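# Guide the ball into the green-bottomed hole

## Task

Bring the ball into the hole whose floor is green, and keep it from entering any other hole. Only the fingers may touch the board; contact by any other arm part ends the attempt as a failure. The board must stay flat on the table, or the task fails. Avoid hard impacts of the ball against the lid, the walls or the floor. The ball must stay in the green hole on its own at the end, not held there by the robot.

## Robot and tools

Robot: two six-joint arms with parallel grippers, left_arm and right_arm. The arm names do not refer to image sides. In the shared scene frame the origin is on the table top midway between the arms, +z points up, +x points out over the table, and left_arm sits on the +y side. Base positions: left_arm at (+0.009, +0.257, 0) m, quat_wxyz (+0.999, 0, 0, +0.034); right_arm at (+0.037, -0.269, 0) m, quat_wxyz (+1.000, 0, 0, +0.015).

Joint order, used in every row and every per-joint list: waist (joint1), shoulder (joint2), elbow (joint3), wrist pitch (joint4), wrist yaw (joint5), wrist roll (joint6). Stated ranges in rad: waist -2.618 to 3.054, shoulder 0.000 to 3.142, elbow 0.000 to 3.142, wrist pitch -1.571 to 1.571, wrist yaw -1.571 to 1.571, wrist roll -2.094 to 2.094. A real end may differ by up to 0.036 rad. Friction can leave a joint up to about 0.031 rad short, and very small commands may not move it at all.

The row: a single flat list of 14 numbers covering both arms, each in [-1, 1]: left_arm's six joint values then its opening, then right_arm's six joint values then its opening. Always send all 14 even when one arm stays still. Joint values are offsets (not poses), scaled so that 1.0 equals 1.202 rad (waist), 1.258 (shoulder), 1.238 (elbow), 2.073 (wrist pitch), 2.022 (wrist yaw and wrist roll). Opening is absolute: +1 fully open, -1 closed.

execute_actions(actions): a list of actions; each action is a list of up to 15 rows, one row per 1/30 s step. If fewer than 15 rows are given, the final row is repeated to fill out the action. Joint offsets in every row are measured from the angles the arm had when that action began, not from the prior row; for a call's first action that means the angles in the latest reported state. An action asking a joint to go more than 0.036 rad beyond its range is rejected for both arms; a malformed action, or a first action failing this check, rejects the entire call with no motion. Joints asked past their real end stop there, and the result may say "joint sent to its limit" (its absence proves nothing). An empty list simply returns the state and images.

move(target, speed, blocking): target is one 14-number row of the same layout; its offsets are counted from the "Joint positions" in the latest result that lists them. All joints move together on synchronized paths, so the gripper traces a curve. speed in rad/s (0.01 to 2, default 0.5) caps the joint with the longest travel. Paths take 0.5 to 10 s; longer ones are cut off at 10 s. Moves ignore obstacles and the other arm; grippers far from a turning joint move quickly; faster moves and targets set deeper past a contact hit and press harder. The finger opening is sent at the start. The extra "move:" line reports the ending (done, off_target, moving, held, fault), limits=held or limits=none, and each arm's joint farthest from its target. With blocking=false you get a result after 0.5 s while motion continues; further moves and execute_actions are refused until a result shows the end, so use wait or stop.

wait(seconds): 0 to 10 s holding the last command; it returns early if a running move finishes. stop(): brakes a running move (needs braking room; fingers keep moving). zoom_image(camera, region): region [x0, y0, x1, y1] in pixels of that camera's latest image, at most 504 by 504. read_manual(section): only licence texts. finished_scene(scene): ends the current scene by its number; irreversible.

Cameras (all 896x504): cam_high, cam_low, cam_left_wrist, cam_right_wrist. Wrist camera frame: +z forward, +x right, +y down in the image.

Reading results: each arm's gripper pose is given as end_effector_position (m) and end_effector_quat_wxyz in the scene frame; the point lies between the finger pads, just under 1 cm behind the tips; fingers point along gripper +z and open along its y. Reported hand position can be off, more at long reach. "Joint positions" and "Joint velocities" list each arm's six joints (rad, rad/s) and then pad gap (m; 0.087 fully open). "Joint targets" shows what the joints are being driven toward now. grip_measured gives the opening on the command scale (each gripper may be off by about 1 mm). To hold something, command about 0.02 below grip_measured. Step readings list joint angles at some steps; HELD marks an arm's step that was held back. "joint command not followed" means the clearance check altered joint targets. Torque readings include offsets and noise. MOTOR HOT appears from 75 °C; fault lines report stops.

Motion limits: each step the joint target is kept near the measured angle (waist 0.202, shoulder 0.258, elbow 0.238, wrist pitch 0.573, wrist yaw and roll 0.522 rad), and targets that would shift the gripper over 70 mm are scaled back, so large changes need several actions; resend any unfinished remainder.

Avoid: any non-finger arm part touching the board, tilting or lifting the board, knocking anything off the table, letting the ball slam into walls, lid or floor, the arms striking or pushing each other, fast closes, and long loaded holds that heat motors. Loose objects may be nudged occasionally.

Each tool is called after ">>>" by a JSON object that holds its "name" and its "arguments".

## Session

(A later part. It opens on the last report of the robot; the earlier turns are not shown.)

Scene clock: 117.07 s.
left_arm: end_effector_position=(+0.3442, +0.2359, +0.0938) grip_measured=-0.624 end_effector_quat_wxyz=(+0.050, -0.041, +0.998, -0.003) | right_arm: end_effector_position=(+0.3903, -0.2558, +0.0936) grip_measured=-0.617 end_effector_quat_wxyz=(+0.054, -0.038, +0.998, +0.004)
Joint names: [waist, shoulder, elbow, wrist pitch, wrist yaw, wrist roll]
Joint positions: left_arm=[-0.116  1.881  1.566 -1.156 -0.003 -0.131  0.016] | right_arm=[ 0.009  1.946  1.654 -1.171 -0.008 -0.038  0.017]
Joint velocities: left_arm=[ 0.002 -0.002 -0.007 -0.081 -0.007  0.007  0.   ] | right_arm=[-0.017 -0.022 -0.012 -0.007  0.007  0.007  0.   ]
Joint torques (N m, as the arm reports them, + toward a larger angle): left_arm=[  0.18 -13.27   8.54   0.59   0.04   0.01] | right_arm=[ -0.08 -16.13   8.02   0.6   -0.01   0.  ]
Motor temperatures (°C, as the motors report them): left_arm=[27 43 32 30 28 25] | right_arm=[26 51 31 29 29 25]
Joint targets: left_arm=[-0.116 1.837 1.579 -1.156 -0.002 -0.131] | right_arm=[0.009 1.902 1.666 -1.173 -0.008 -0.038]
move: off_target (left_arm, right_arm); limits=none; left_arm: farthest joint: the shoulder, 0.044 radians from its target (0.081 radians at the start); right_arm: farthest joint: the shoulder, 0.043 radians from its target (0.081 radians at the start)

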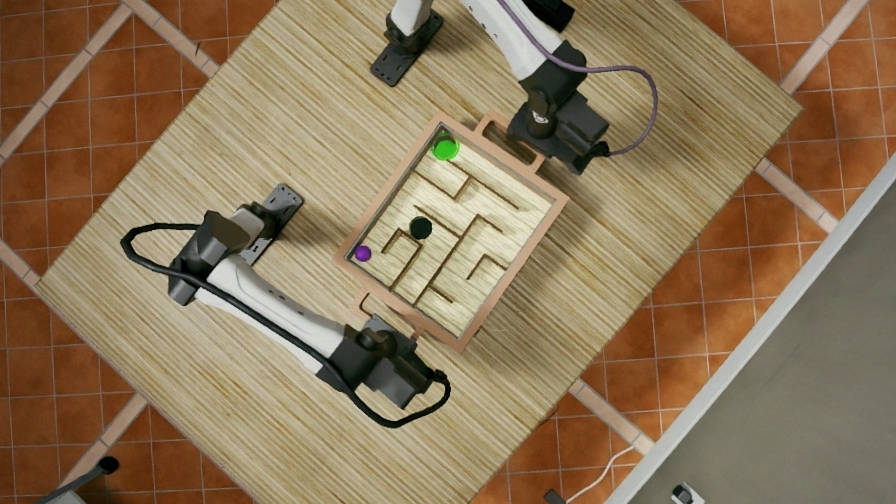

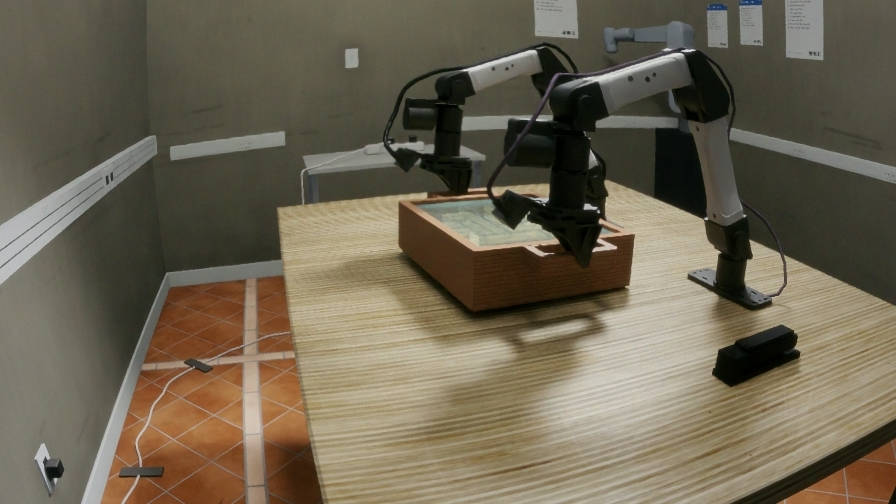

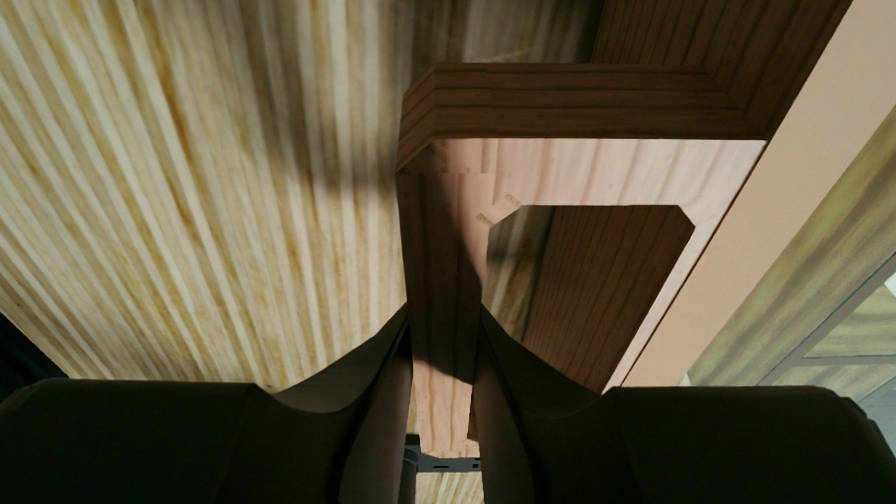

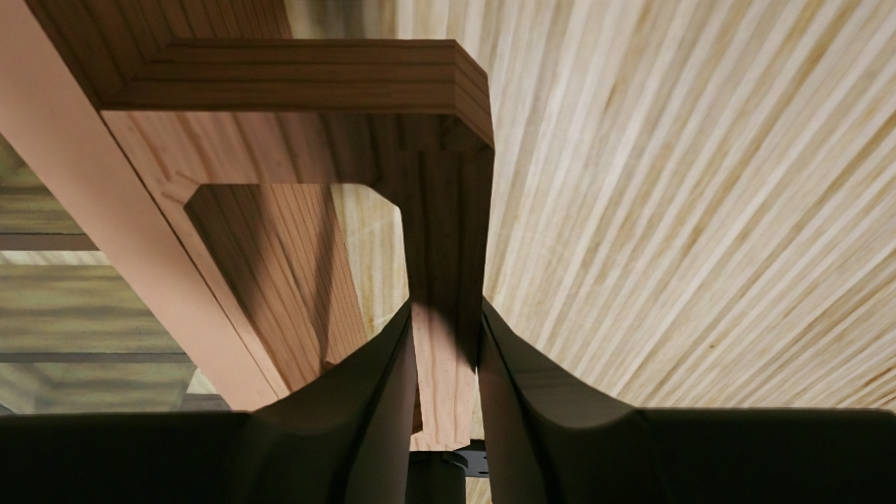

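>>> {"name": "execute_actions", "arguments": {"actions": [[[0,-0.033,0.01,0,0.002,0,-0.75,0,-0.033,0.016,-0.002,0.002,0,-0.75],[0,-0.033,0.01,0,0.003,0,-0.75,0,-0.033,0.022,-0.004,0.003,0,-0.75],[0,-0.033,0.01,0,0.005,0,-0.75,0,-0.033,0.028,-0.007,0.005,0,-0.75],[0,-0.033,0.01,0,0.006,0,-0.75,0,-0.033,0.034,-0.01,0.006,0,-0.75],[0,-0.033,0.01,0,0.008,0,-0.75,0,-0.033,0.04,-0.013,0.008,0,-0.75],[0,-0.033,0.01,0,0.009,0,-0.75,0,-0.033,0.046,-0.016,0.009,0,-0.75],[0,-0.033,0.01,0,0.011,0,-0.75,0,-0.033,0.052,-0.019,0.011,0,-0.75],[0,-0.033,0.01,0,0.012,0,-0.75,0,-0.033,0.058,-0.022,0.012,0,-0.75],[0,-0.033,0.01,0,0.014,0,-0.75,0,-0.033,0.064,-0.025,0.014,0,-0.75],[0,-0.033,0.01,0,0.016,0,-0.75,0,-0.033,0.07,-0.028,0.016,0,-0.75]]]}}

>>> {"name": "wait", "arguments": {"seconds": 1.5}}

Scene clock: 127.67 s.
left_arm: end_effector_position=(+0.3452, +0.2318, +0.0938) grip_measured=-0.624 end_effector_quat_wxyz=(+0.051, -0.042, +0.998, -0.015) | right_arm: end_effector_position=(+0.3929, -0.2597, +0.1053) grip_measured=-0.617 end_effector_quat_wxyz=(+0.058, -0.039, +0.998, -0.007)
Joint names: [waist, shoulder, elbow, wrist pitch, wrist yaw, wrist roll]
Joint positions: left_arm=[-0.116  1.881  1.566 -1.151  0.02  -0.133  0.016] | right_arm=[ 0.009  1.946  1.7   -1.21   0.014 -0.04   0.017]
Joint velocities: left_arm=[-0.002 -0.007 -0.012 -0.051  0.051  0.037  0.   ] | right_arm=[-0.002 -0.017  0.007 -0.022  0.051 -0.095 -0.001]
Joint torques (N m, as the arm reports them, + toward a larger angle): left_arm=[  0.22 -12.9    8.67   0.56   0.16   0.02] | right_arm=[ -0.34 -15.95  10.15   0.54   0.15   0.03]
Motor temperatures (°C, as the motors report them): left_arm=[27 45 33 30 28 25] | right_arm=[26 54 32 29 29 25]
Joint targets: left_arm=[-0.116 1.839 1.579 -1.156 0.030 -0.131] | right_arm=[0.009 1.904 1.740 -1.229 0.025 -0.038]
Step readings (joint positions):
0: left_arm=[-0.116 1.881 1.566 -1.156 -0.003 -0.131] | right_arm=[0.009 1.946 1.654 -1.171 -0.008 -0.038]
1: left_arm=[-0.116 1.881 1.566 -1.156 -0.003 -0.131] | right_arm=[0.009 1.946 1.654 -1.171 -0.008 -0.038]
2: left_arm=[-0.116 1.881 1.566 -1.156 -0.003 -0.131] | right_arm=[0.009 1.946 1.654 -1.171 -0.008 -0.038]
4: left_arm=[-0.116 1.881 1.566 -1.156 -0.003 -0.131] | right_arm=[0.009 1.946 1.654 -1.171 -0.007 -0.038]
8: left_arm=[-0.116 1.881 1.566 -1.156 0.002 -0.131] | right_arm=[0.009 1.946 1.667 -1.184 -0.003 -0.038]
15: Joint positions above

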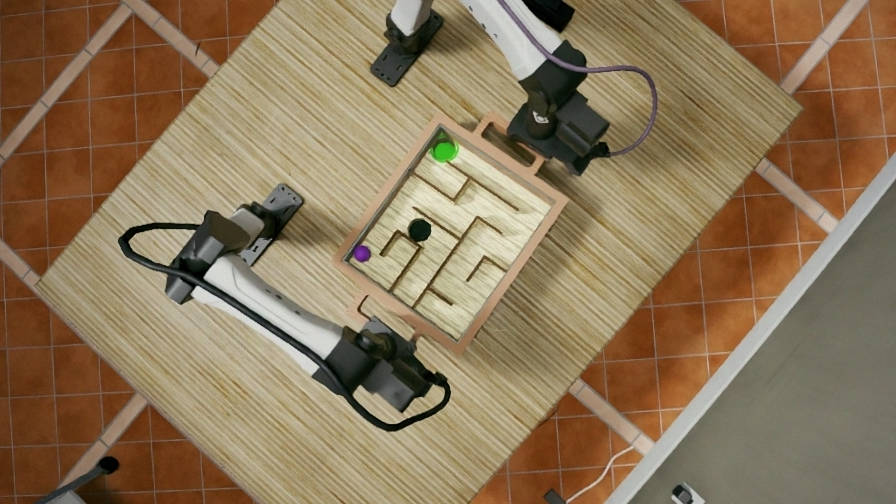

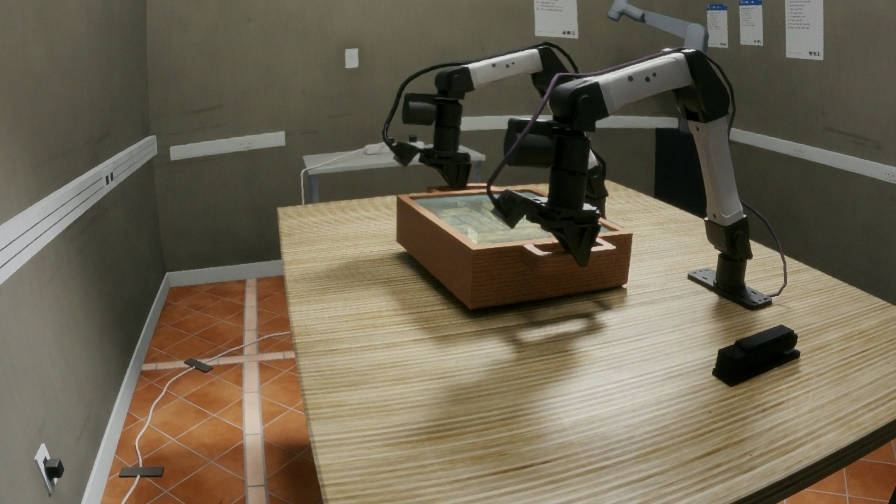

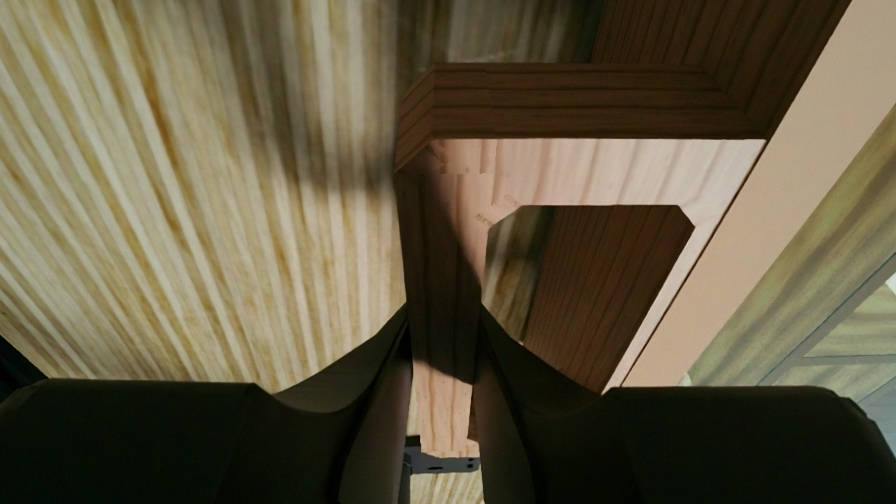

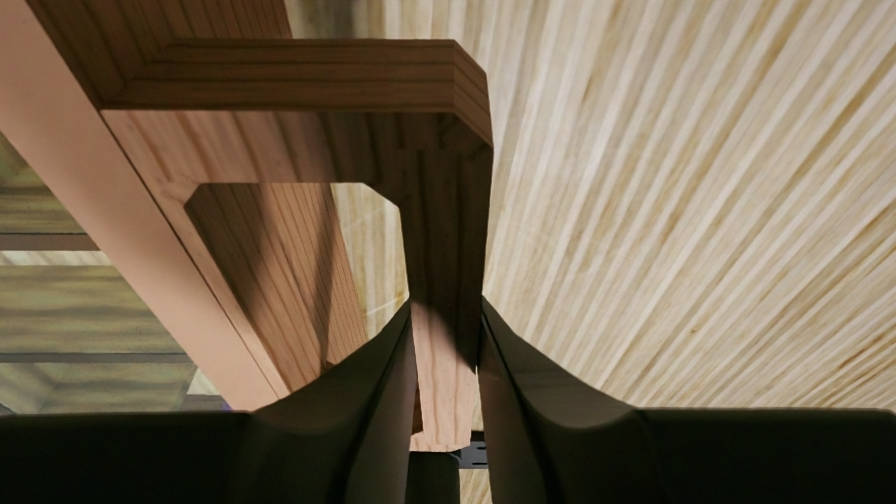

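Scene clock: 129.17 s.
left_arm: end_effector_position=(+0.3452, +0.2318, +0.0938) grip_measured=-0.624 end_effector_quat_wxyz=(+0.051, -0.042, +0.998, -0.015) | right_arm: end_effector_position=(+0.3919, -0.2597, +0.1053) grip_measured=-0.617 end_effector_quat_wxyz=(+0.056, -0.039, +0.998, -0.007)
Joint names: [waist, shoulder, elbow, wrist pitch, wrist yaw, wrist roll]
Joint positions: left_arm=[-0.116  1.881  1.566 -1.151  0.02  -0.133  0.016] | right_arm=[ 0.009  1.946  1.7   -1.214  0.014 -0.04   0.017]
Joint velocities: left_arm=[ 0.012 -0.012 -0.002 -0.007  0.022  0.037 -0.   ] | right_arm=[-0.017  0.012  0.012  0.051  0.007  0.007 -0.001]
Joint torques (N m, as the arm reports them, + toward a larger angle): left_arm=[  0.18 -13.02   8.56   0.56   0.16   0.03] | right_arm=[ -0.2  -16.01  10.4    0.46   0.12   0.07]
Motor temperatures (°C, as the motors report them): left_arm=[27 45 33 30 28 25] | right_arm=[26 54 32 29 29 25]
Joint targets: left_arm=[-0.116 1.839 1.579 -1.156 0.030 -0.131] | right_arm=[0.009 1.904 1.740 -1.230 0.025 -0.038]
wait: 1.50 s; at rest by 0.23 s

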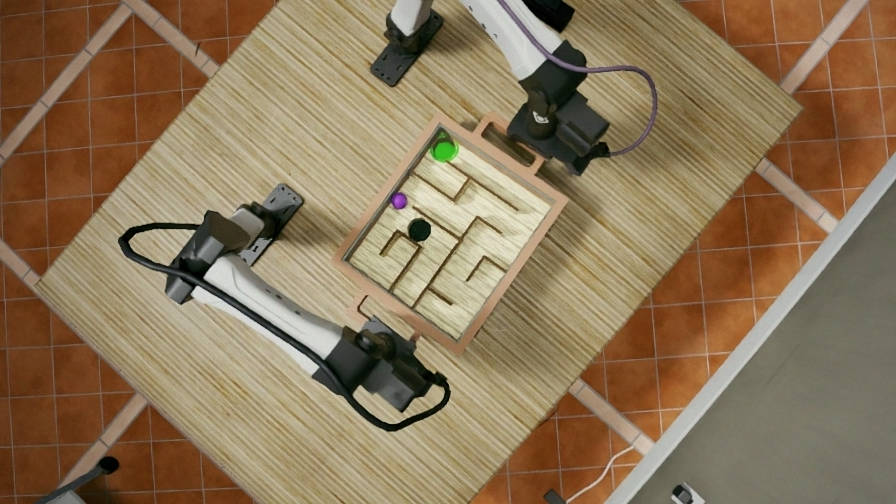

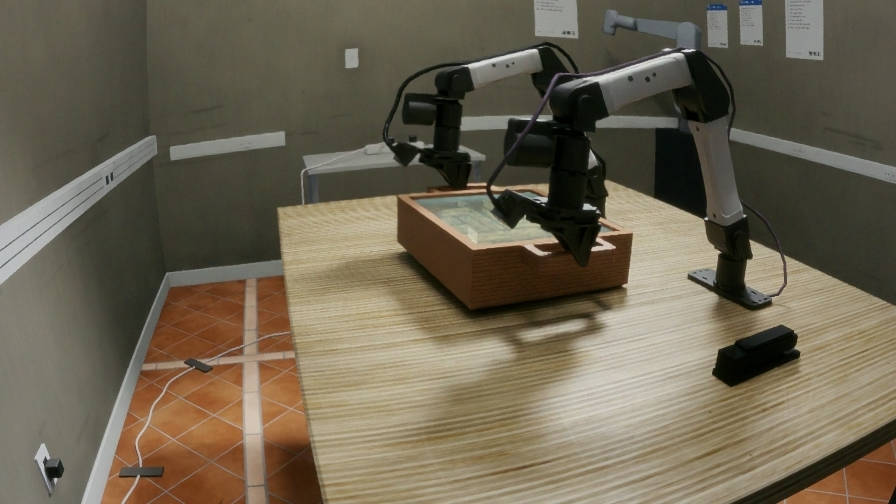

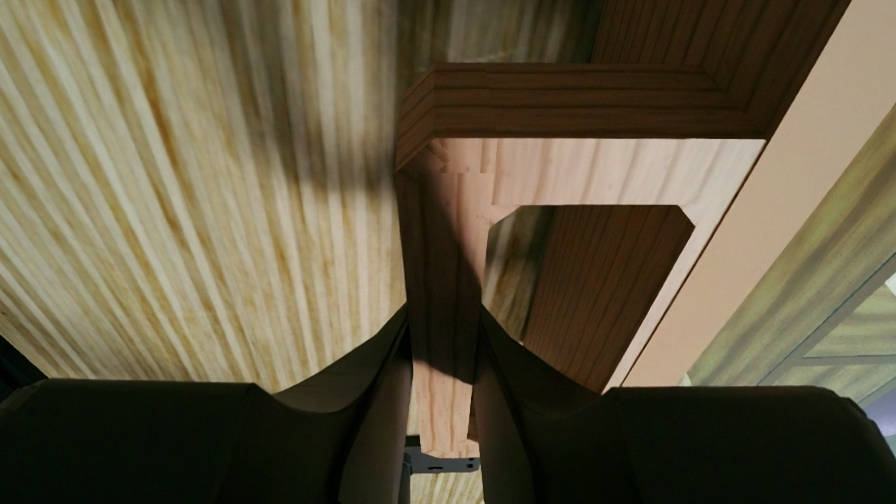

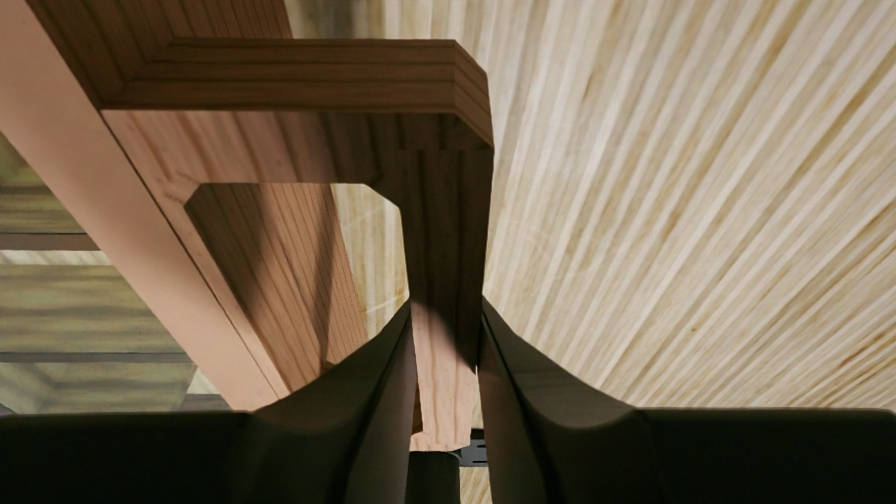

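>>> {"name": "execute_actions", "arguments": {"actions": [[[0,-0.033,0.01,-0.008,0.005,0,-0.75,0,-0.033,0.025,-0.008,0.005,0,-0.75],[0,-0.033,0.01,-0.012,0.005,0,-0.75,0,-0.033,0.025,-0.012,0.005,0,-0.75],[0,-0.033,0.01,-0.016,0.005,0,-0.75,0,-0.033,0.025,-0.016,0.005,0,-0.75],[0,-0.033,0.01,-0.02,0.005,0,-0.75,0,-0.033,0.025,-0.02,0.005,0,-0.75],[0,-0.033,0.01,-0.024,0.005,0,-0.75,0,-0.033,0.025,-0.024,0.005,0,-0.75],[0,-0.033,0.01,-0.028,0.005,0,-0.75,0,-0.033,0.025,-0.028,0.005,0,-0.75],[0,-0.033,0.01,-0.032,0.005,0,-0.75,0,-0.033,0.025,-0.032,0.005,0,-0.75],[0,-0.033,0.01,-0.036,0.005,0,-0.75,0,-0.033,0.025,-0.036,0.005,0,-0.75],[0,-0.033,0.01,-0.04,0.005,0,-0.75,0,-0.033,0.025,-0.04,0.005,0,-0.75],[0,-0.033,0.01,-0.044,0.005,0,-0.75,0,-0.033,0.025,-0.044,0.005,0,-0.75],[0,-0.033,0.01,-0.047,0.005,0,-0.75,0,-0.033,0.025,-0.047,0.005,0,-0.75]]]}}

>>> {"name": "wait", "arguments": {"seconds": 6}}

Scene clock: 148.10 s.
left_arm: end_effector_position=(+0.3302, +0.2313, +0.0952) grip_measured=-0.624 end_effector_quat_wxyz=(+0.021, -0.042, +0.999, -0.015) | right_arm: end_effector_position=(+0.3769, -0.2603, +0.1066) grip_measured=-0.617 end_effector_quat_wxyz=(+0.026, -0.039, +0.999, -0.007)
Joint names: [waist, shoulder, elbow, wrist pitch, wrist yaw, wrist roll]
Joint positions: left_arm=[-0.116  1.881  1.566 -1.211  0.027 -0.133  0.016] | right_arm=[ 0.009  1.946  1.7   -1.273  0.014 -0.04   0.017]
Joint velocities: left_arm=[ 0.002  0.012  0.002 -0.081  0.037  0.037 -0.   ] | right_arm=[ 0.012  0.022 -0.007 -0.095 -0.051  0.081  0.001]
Joint torques (N m, as the arm reports them, + toward a larger angle): left_arm=[  0.18 -12.87   8.42   0.19   0.03   0.02] | right_arm=[ -0.21 -15.91   9.52   0.29   0.1    0.  ]
Motor temperatures (°C, as the motors report them): left_arm=[27 47 35 30 28 25] | right_arm=[26 58 35 28 29 25]
Joint targets: left_arm=[-0.116 1.839 1.579 -1.249 0.030 -0.133] | right_arm=[0.009 1.904 1.731 -1.311 0.024 -0.040]
Step readings (joint positions):
0: left_arm=[-0.116 1.881 1.566 -1.151 0.020 -0.133] | right_arm=[0.009 1.946 1.700 -1.214 0.014 -0.040]
1: left_arm=[-0.116 1.881 1.566 -1.151 0.020 -0.133] | right_arm=[0.009 1.946 1.700 -1.214 0.014 -0.040]
2: left_arm=[-0.116 1.881 1.566 -1.151 0.020 -0.133] | right_arm=[0.009 1.946 1.700 -1.214 0.014 -0.040]
4: left_arm=[-0.116 1.881 1.566 -1.153 0.020 -0.133] | right_arm=[0.009 1.946 1.700 -1.217 0.014 -0.040]
8: left_arm=[-0.116 1.881 1.566 -1.170 0.022 -0.133] | right_arm=[0.009 1.946 1.700 -1.233 0.014 -0.040]
15: Joint positions above

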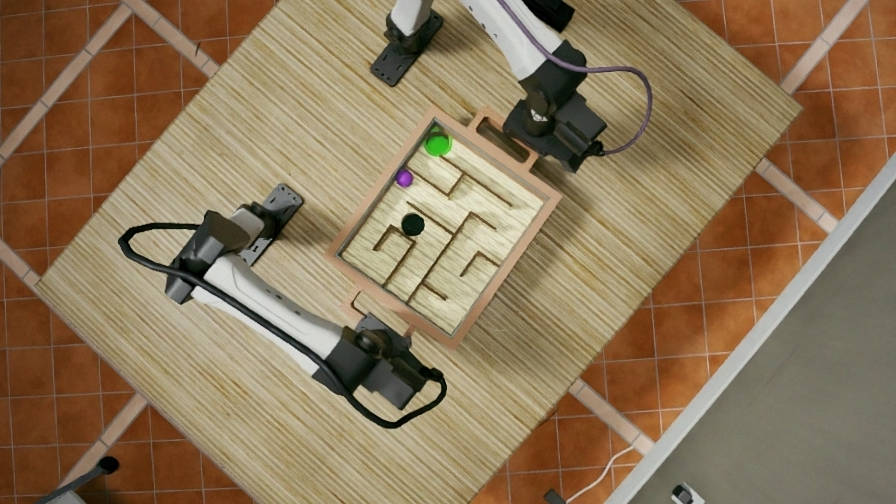

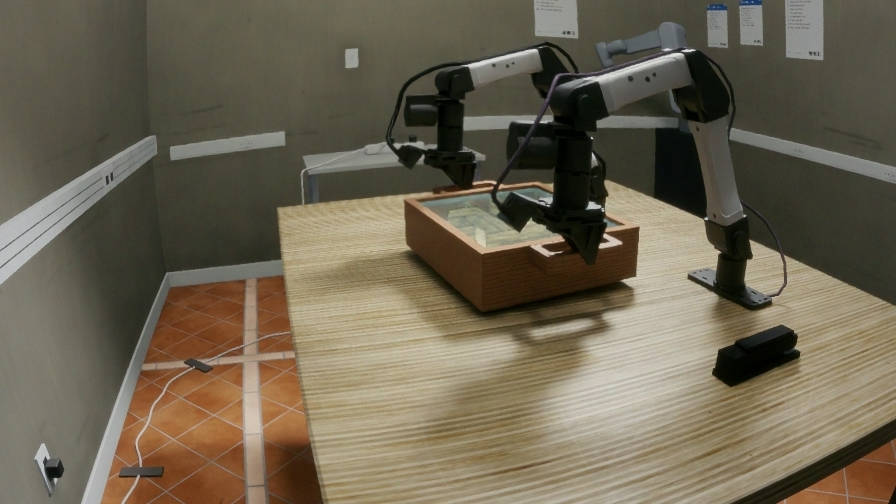

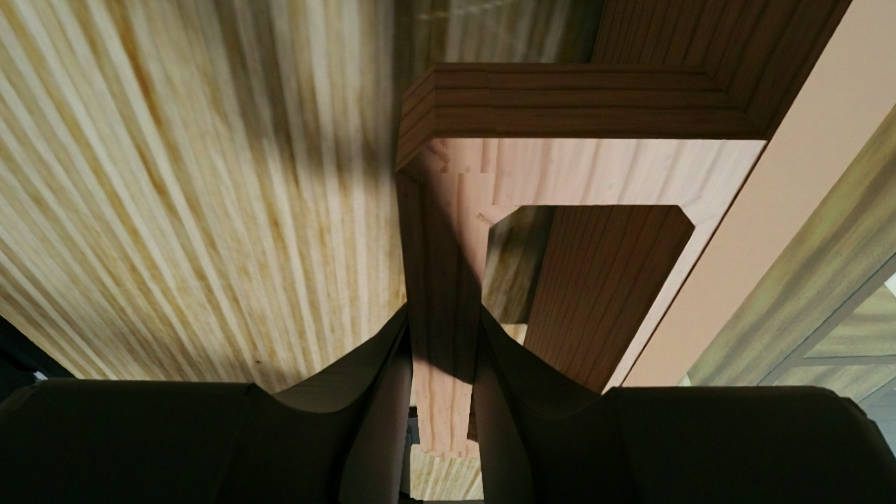

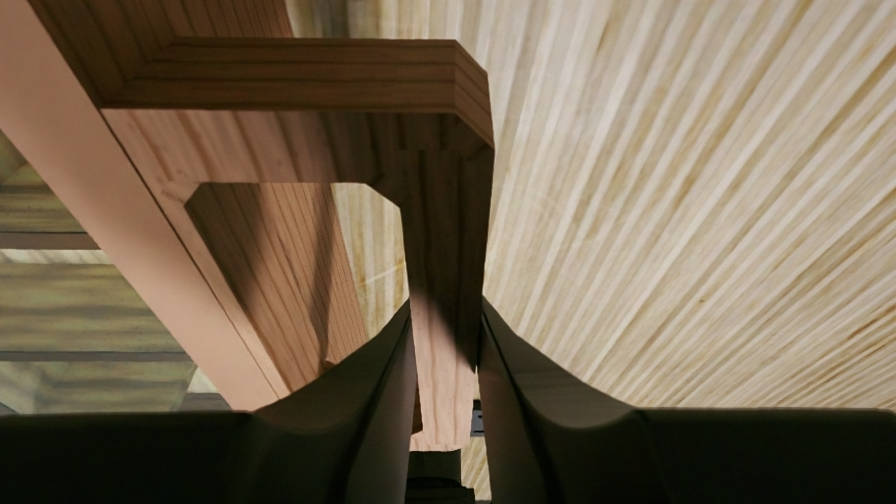

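Scene clock: 154.10 s.
left_arm: end_effector_position=(+0.3289, +0.2313, +0.0954) grip_measured=-0.624 end_effector_quat_wxyz=(+0.019, -0.042, +0.999, -0.016) | right_arm: end_effector_position=(+0.3756, -0.2603, +0.1067) grip_measured=-0.617 end_effector_quat_wxyz=(+0.024, -0.039, +0.999, -0.007)
Joint names: [waist, shoulder, elbow, wrist pitch, wrist yaw, wrist roll]
Joint positions: left_arm=[-0.116  1.881  1.566 -1.216  0.028 -0.133  0.016] | right_arm=[ 0.009  1.946  1.7   -1.278  0.014 -0.04   0.017]
Joint velocities: left_arm=[ 0.012  0.007  0.017  0.022 -0.037  0.007  0.   ] | right_arm=[-0.007 -0.002  0.007 -0.066  0.022  0.007 -0.001]
Joint torques (N m, as the arm reports them, + toward a larger angle): left_arm=[  0.18 -12.92   8.43   0.13   0.08   0.02] | right_arm=[ -0.17 -15.63   9.46   0.21   0.09   0.01]
Motor temperatures (°C, as the motors report them): left_arm=[27 47 35 29 28 25] | right_arm=[26 59 35 28 29 25]
Joint targets: left_arm=[-0.116 1.839 1.579 -1.249 0.030 -0.133] | right_arm=[0.009 1.904 1.731 -1.311 0.024 -0.040]
wait: 6.00 s; at rest by 0.23 s

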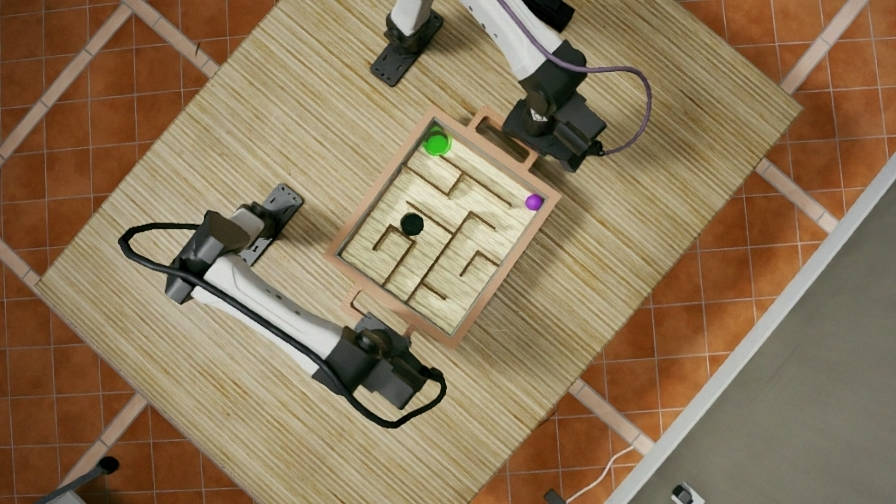

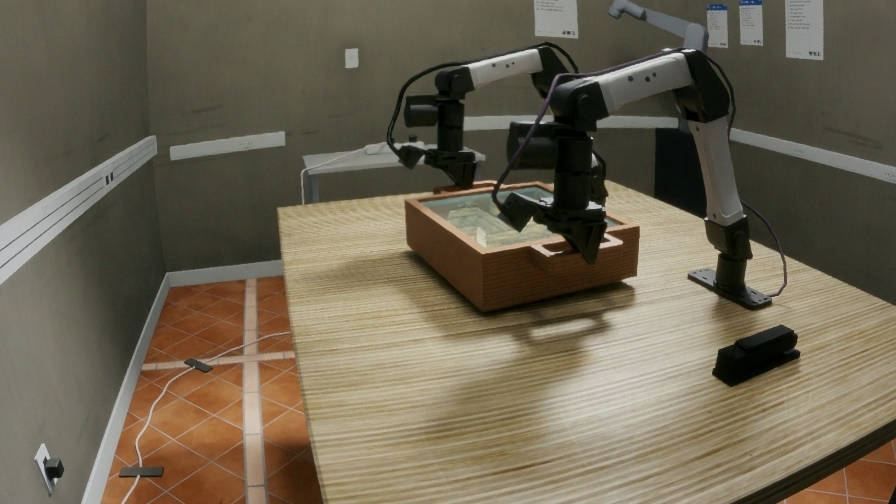

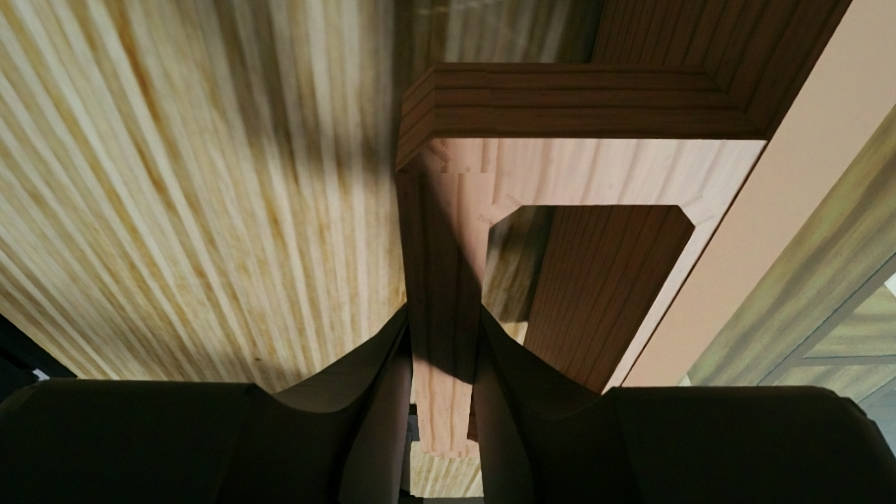

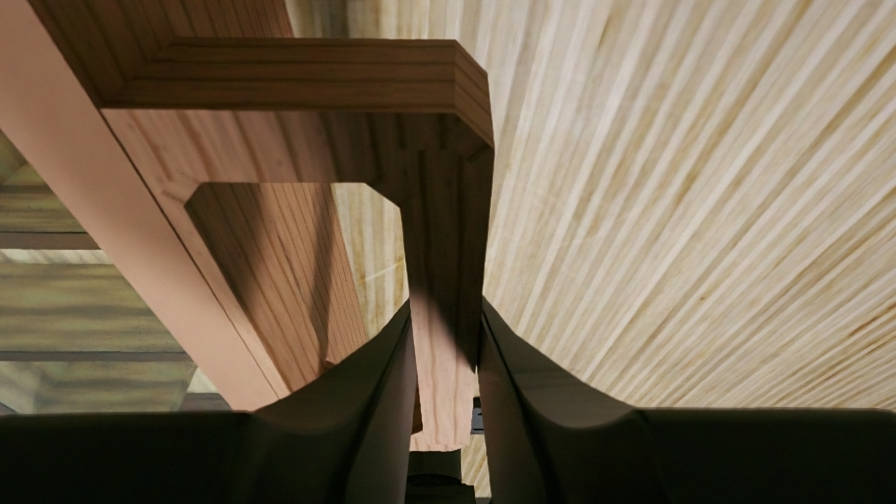

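Now +0.045 rad back.

>>> {"name": "execute_actions", "arguments": {"actions": [[[0,-0.033,0.01,-0.01,0.002,0,-0.75,0,-0.033,0.025,-0.01,0.005,0,-0.75],[0,-0.033,0.01,-0.005,0.002,0,-0.75,0,-0.033,0.025,-0.005,0.005,0,-0.75],[0,-0.033,0.01,0,0.002,0,-0.75,0,-0.033,0.025,0,0.005,0,-0.75],[0,-0.033,0.01,0.004,0.002,0,-0.75,0,-0.033,0.025,0.004,0.005,0,-0.75],[0,-0.033,0.01,0.008,0.002,0,-0.75,0,-0.033,0.025,0.008,0.005,0,-0.75],[0,-0.033,0.01,0.012,0.002,0,-0.75,0,-0.033,0.025,0.012,0.005,0,-0.75],[0,-0.033,0.01,0.016,0.002,0,-0.75,0,-0.033,0.025,0.016,0.005,0,-0.75],[0,-0.033,0.01,0.02,0.002,0,-0.75,0,-0.033,0.025,0.02,0.005,0,-0.75],[0,-0.033,0.01,0.023,0.002,0,-0.75,0,-0.033,0.025,0.023,0.005,0,-0.75]]]}}

>>> {"name": "wait", "arguments": {"seconds": 4}}

Scene clock: 164.60 s.
left_arm: end_effector_position=(+0.3392, +0.2312, +0.0943) grip_measured=-0.624 end_effector_quat_wxyz=(+0.039, -0.042, +0.998, -0.016) | right_arm: end_effector_position=(+0.3861, -0.2602, +0.1057) grip_measured=-0.617 end_effector_quat_wxyz=(+0.044, -0.038, +0.998, -0.008)
Joint names: [waist, shoulder, elbow, wrist pitch, wrist yaw, wrist roll]
Joint positions: left_arm=[-0.116  1.881  1.566 -1.175  0.025 -0.133  0.016] | right_arm=[ 0.009  1.946  1.7   -1.236  0.015 -0.04   0.017]
Joint velocities: left_arm=[ 0.002  0.007  0.012  0.095 -0.007  0.037  0.   ] | right_arm=[ 0.002  0.007  0.007  0.051 -0.022  0.037 -0.   ]
Joint torques (N m, as the arm reports them, + toward a larger angle): left_arm=[  0.19 -13.01   8.51   0.54   0.17   0.02] | right_arm=[ -0.23 -15.87   9.64   0.59   0.07   0.04]
Motor temperatures (°C, as the motors report them): left_arm=[27 48 35 29 28 25] | right_arm=[26 60 36 28 29 25]
Joint targets: left_arm=[-0.116 1.839 1.579 -1.168 0.032 -0.133] | right_arm=[0.009 1.904 1.731 -1.231 0.024 -0.040]
Step readings (joint positions):
0: left_arm=[-0.116 1.881 1.566 -1.216 0.028 -0.133] | right_arm=[0.009 1.946 1.700 -1.278 0.014 -0.040]
1: left_arm=[-0.116 1.881 1.566 -1.216 0.028 -0.133] | right_arm=[0.009 1.946 1.700 -1.278 0.014 -0.040]
2: left_arm=[-0.116 1.881 1.566 -1.216 0.028 -0.133] | right_arm=[0.009 1.946 1.700 -1.278 0.014 -0.040]
4: left_arm=[-0.116 1.881 1.566 -1.216 0.028 -0.133] | right_arm=[0.009 1.946 1.700 -1.277 0.014 -0.040]
8: left_arm=[-0.116 1.881 1.566 -1.203 0.028 -0.133] | right_arm=[0.009 1.946 1.700 -1.264 0.015 -0.040]
15: Joint positions above

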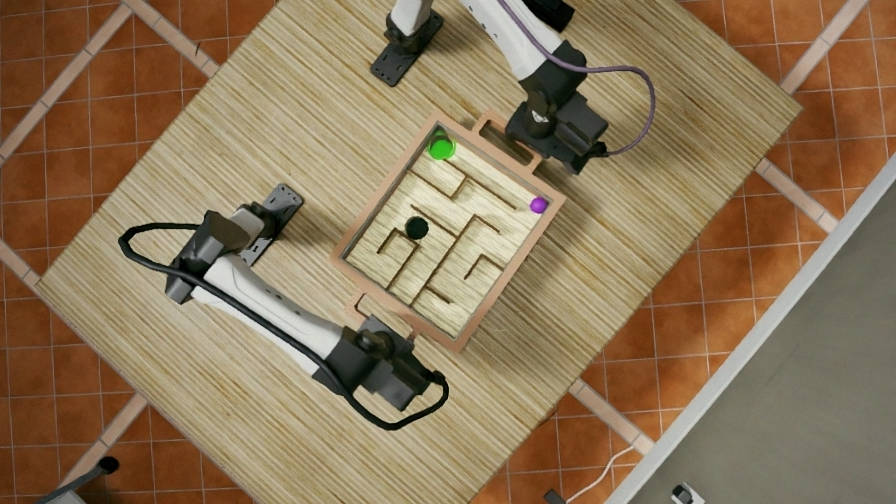

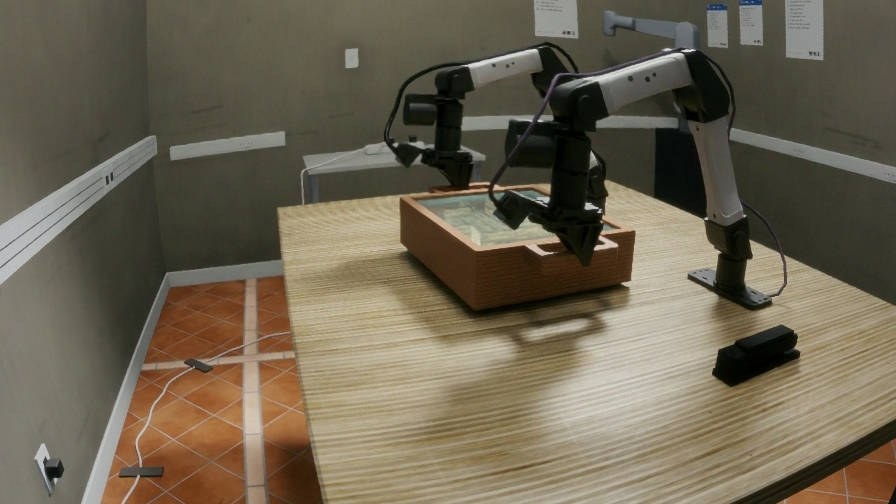

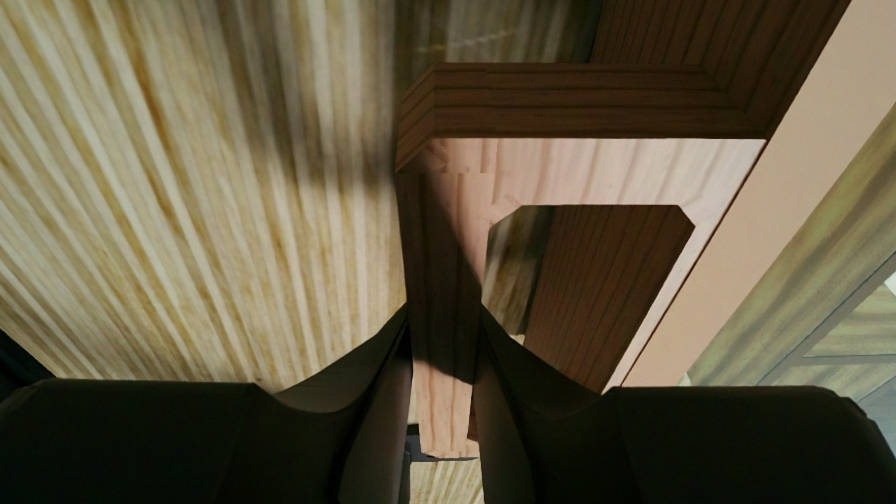

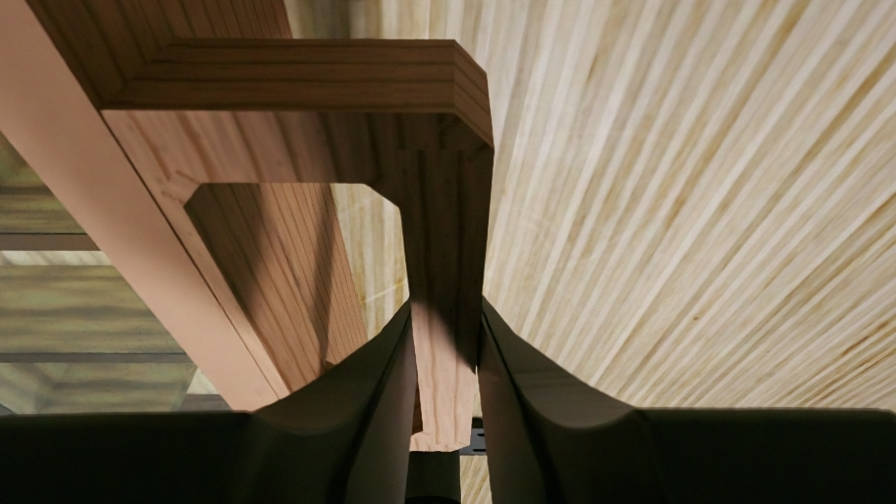

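Scene clock: 168.60 s.
left_arm: end_effector_position=(+0.3402, +0.2313, +0.0942) grip_measured=-0.624 end_effector_quat_wxyz=(+0.041, -0.042, +0.998, -0.016) | right_arm: end_effector_position=(+0.3871, -0.2601, +0.1056) grip_measured=-0.617 end_effector_quat_wxyz=(+0.046, -0.038, +0.998, -0.008)
Joint names: [waist, shoulder, elbow, wrist pitch, wrist yaw, wrist roll]
Joint positions: left_arm=[-0.116  1.881  1.566 -1.171  0.024 -0.133  0.016] | right_arm=[ 0.009  1.946  1.7   -1.233  0.015 -0.04   0.017]
Joint velocities: left_arm=[-0.007 -0.002  0.007 -0.066 -0.007 -0.022 -0.   ] | right_arm=[ 0.022  0.002 -0.007 -0.007 -0.007 -0.066  0.   ]
Joint torques (N m, as the arm reports them, + toward a larger angle): left_arm=[  0.18 -12.98   8.45   0.63   0.14   0.02] | right_arm=[ -0.09 -15.77   9.42   0.61   0.06   0.02]
Motor temperatures (°C, as the motors report them): left_arm=[27 48 36 29 28 25] | right_arm=[26 61 36 28 29 25]
Joint targets: left_arm=[-0.116 1.839 1.579 -1.168 0.032 -0.133] | right_arm=[0.009 1.904 1.731 -1.231 0.024 -0.040]
wait: 4.00 s; at rest by 0.17 s

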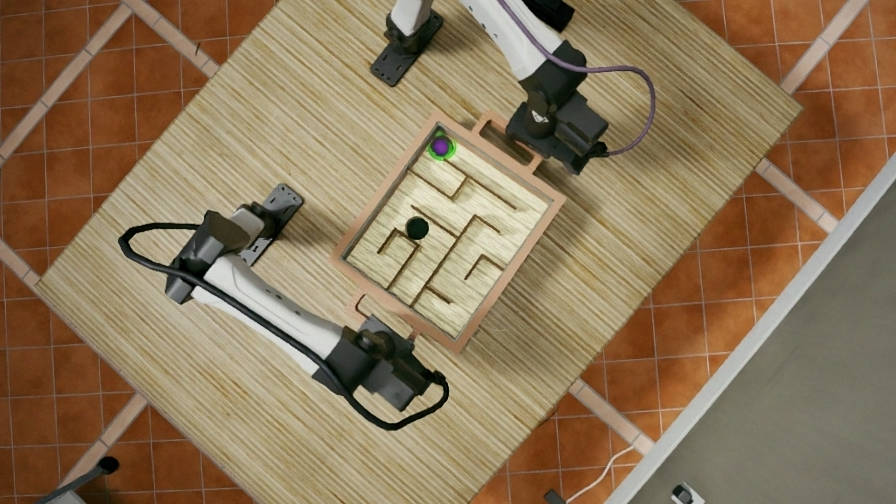

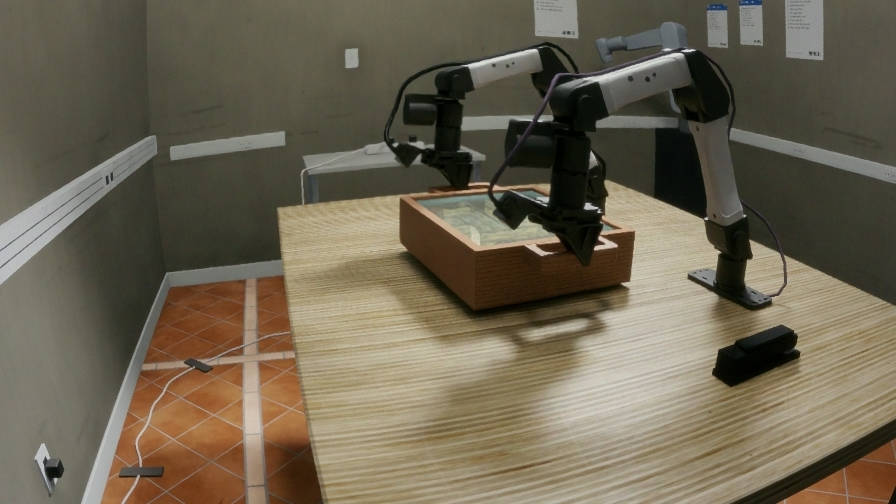

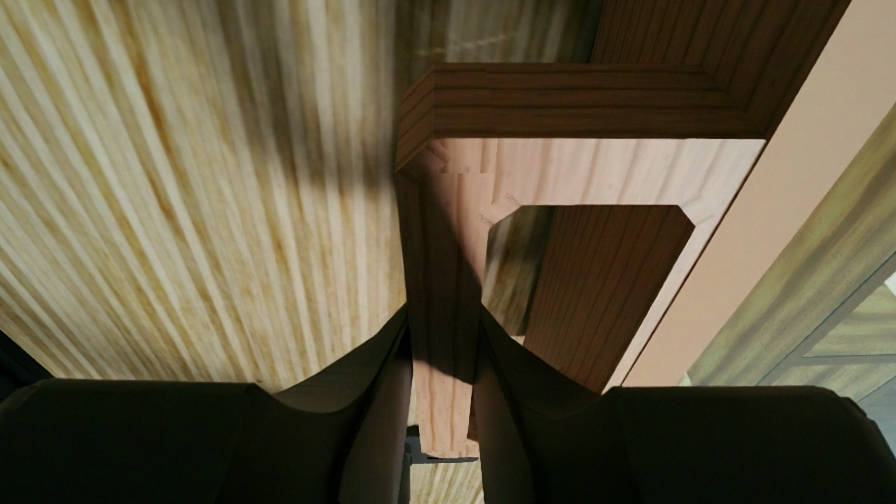

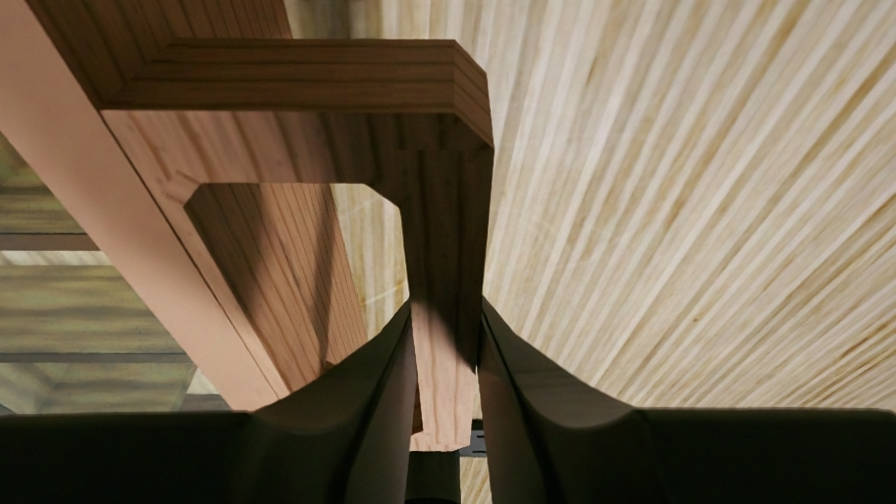

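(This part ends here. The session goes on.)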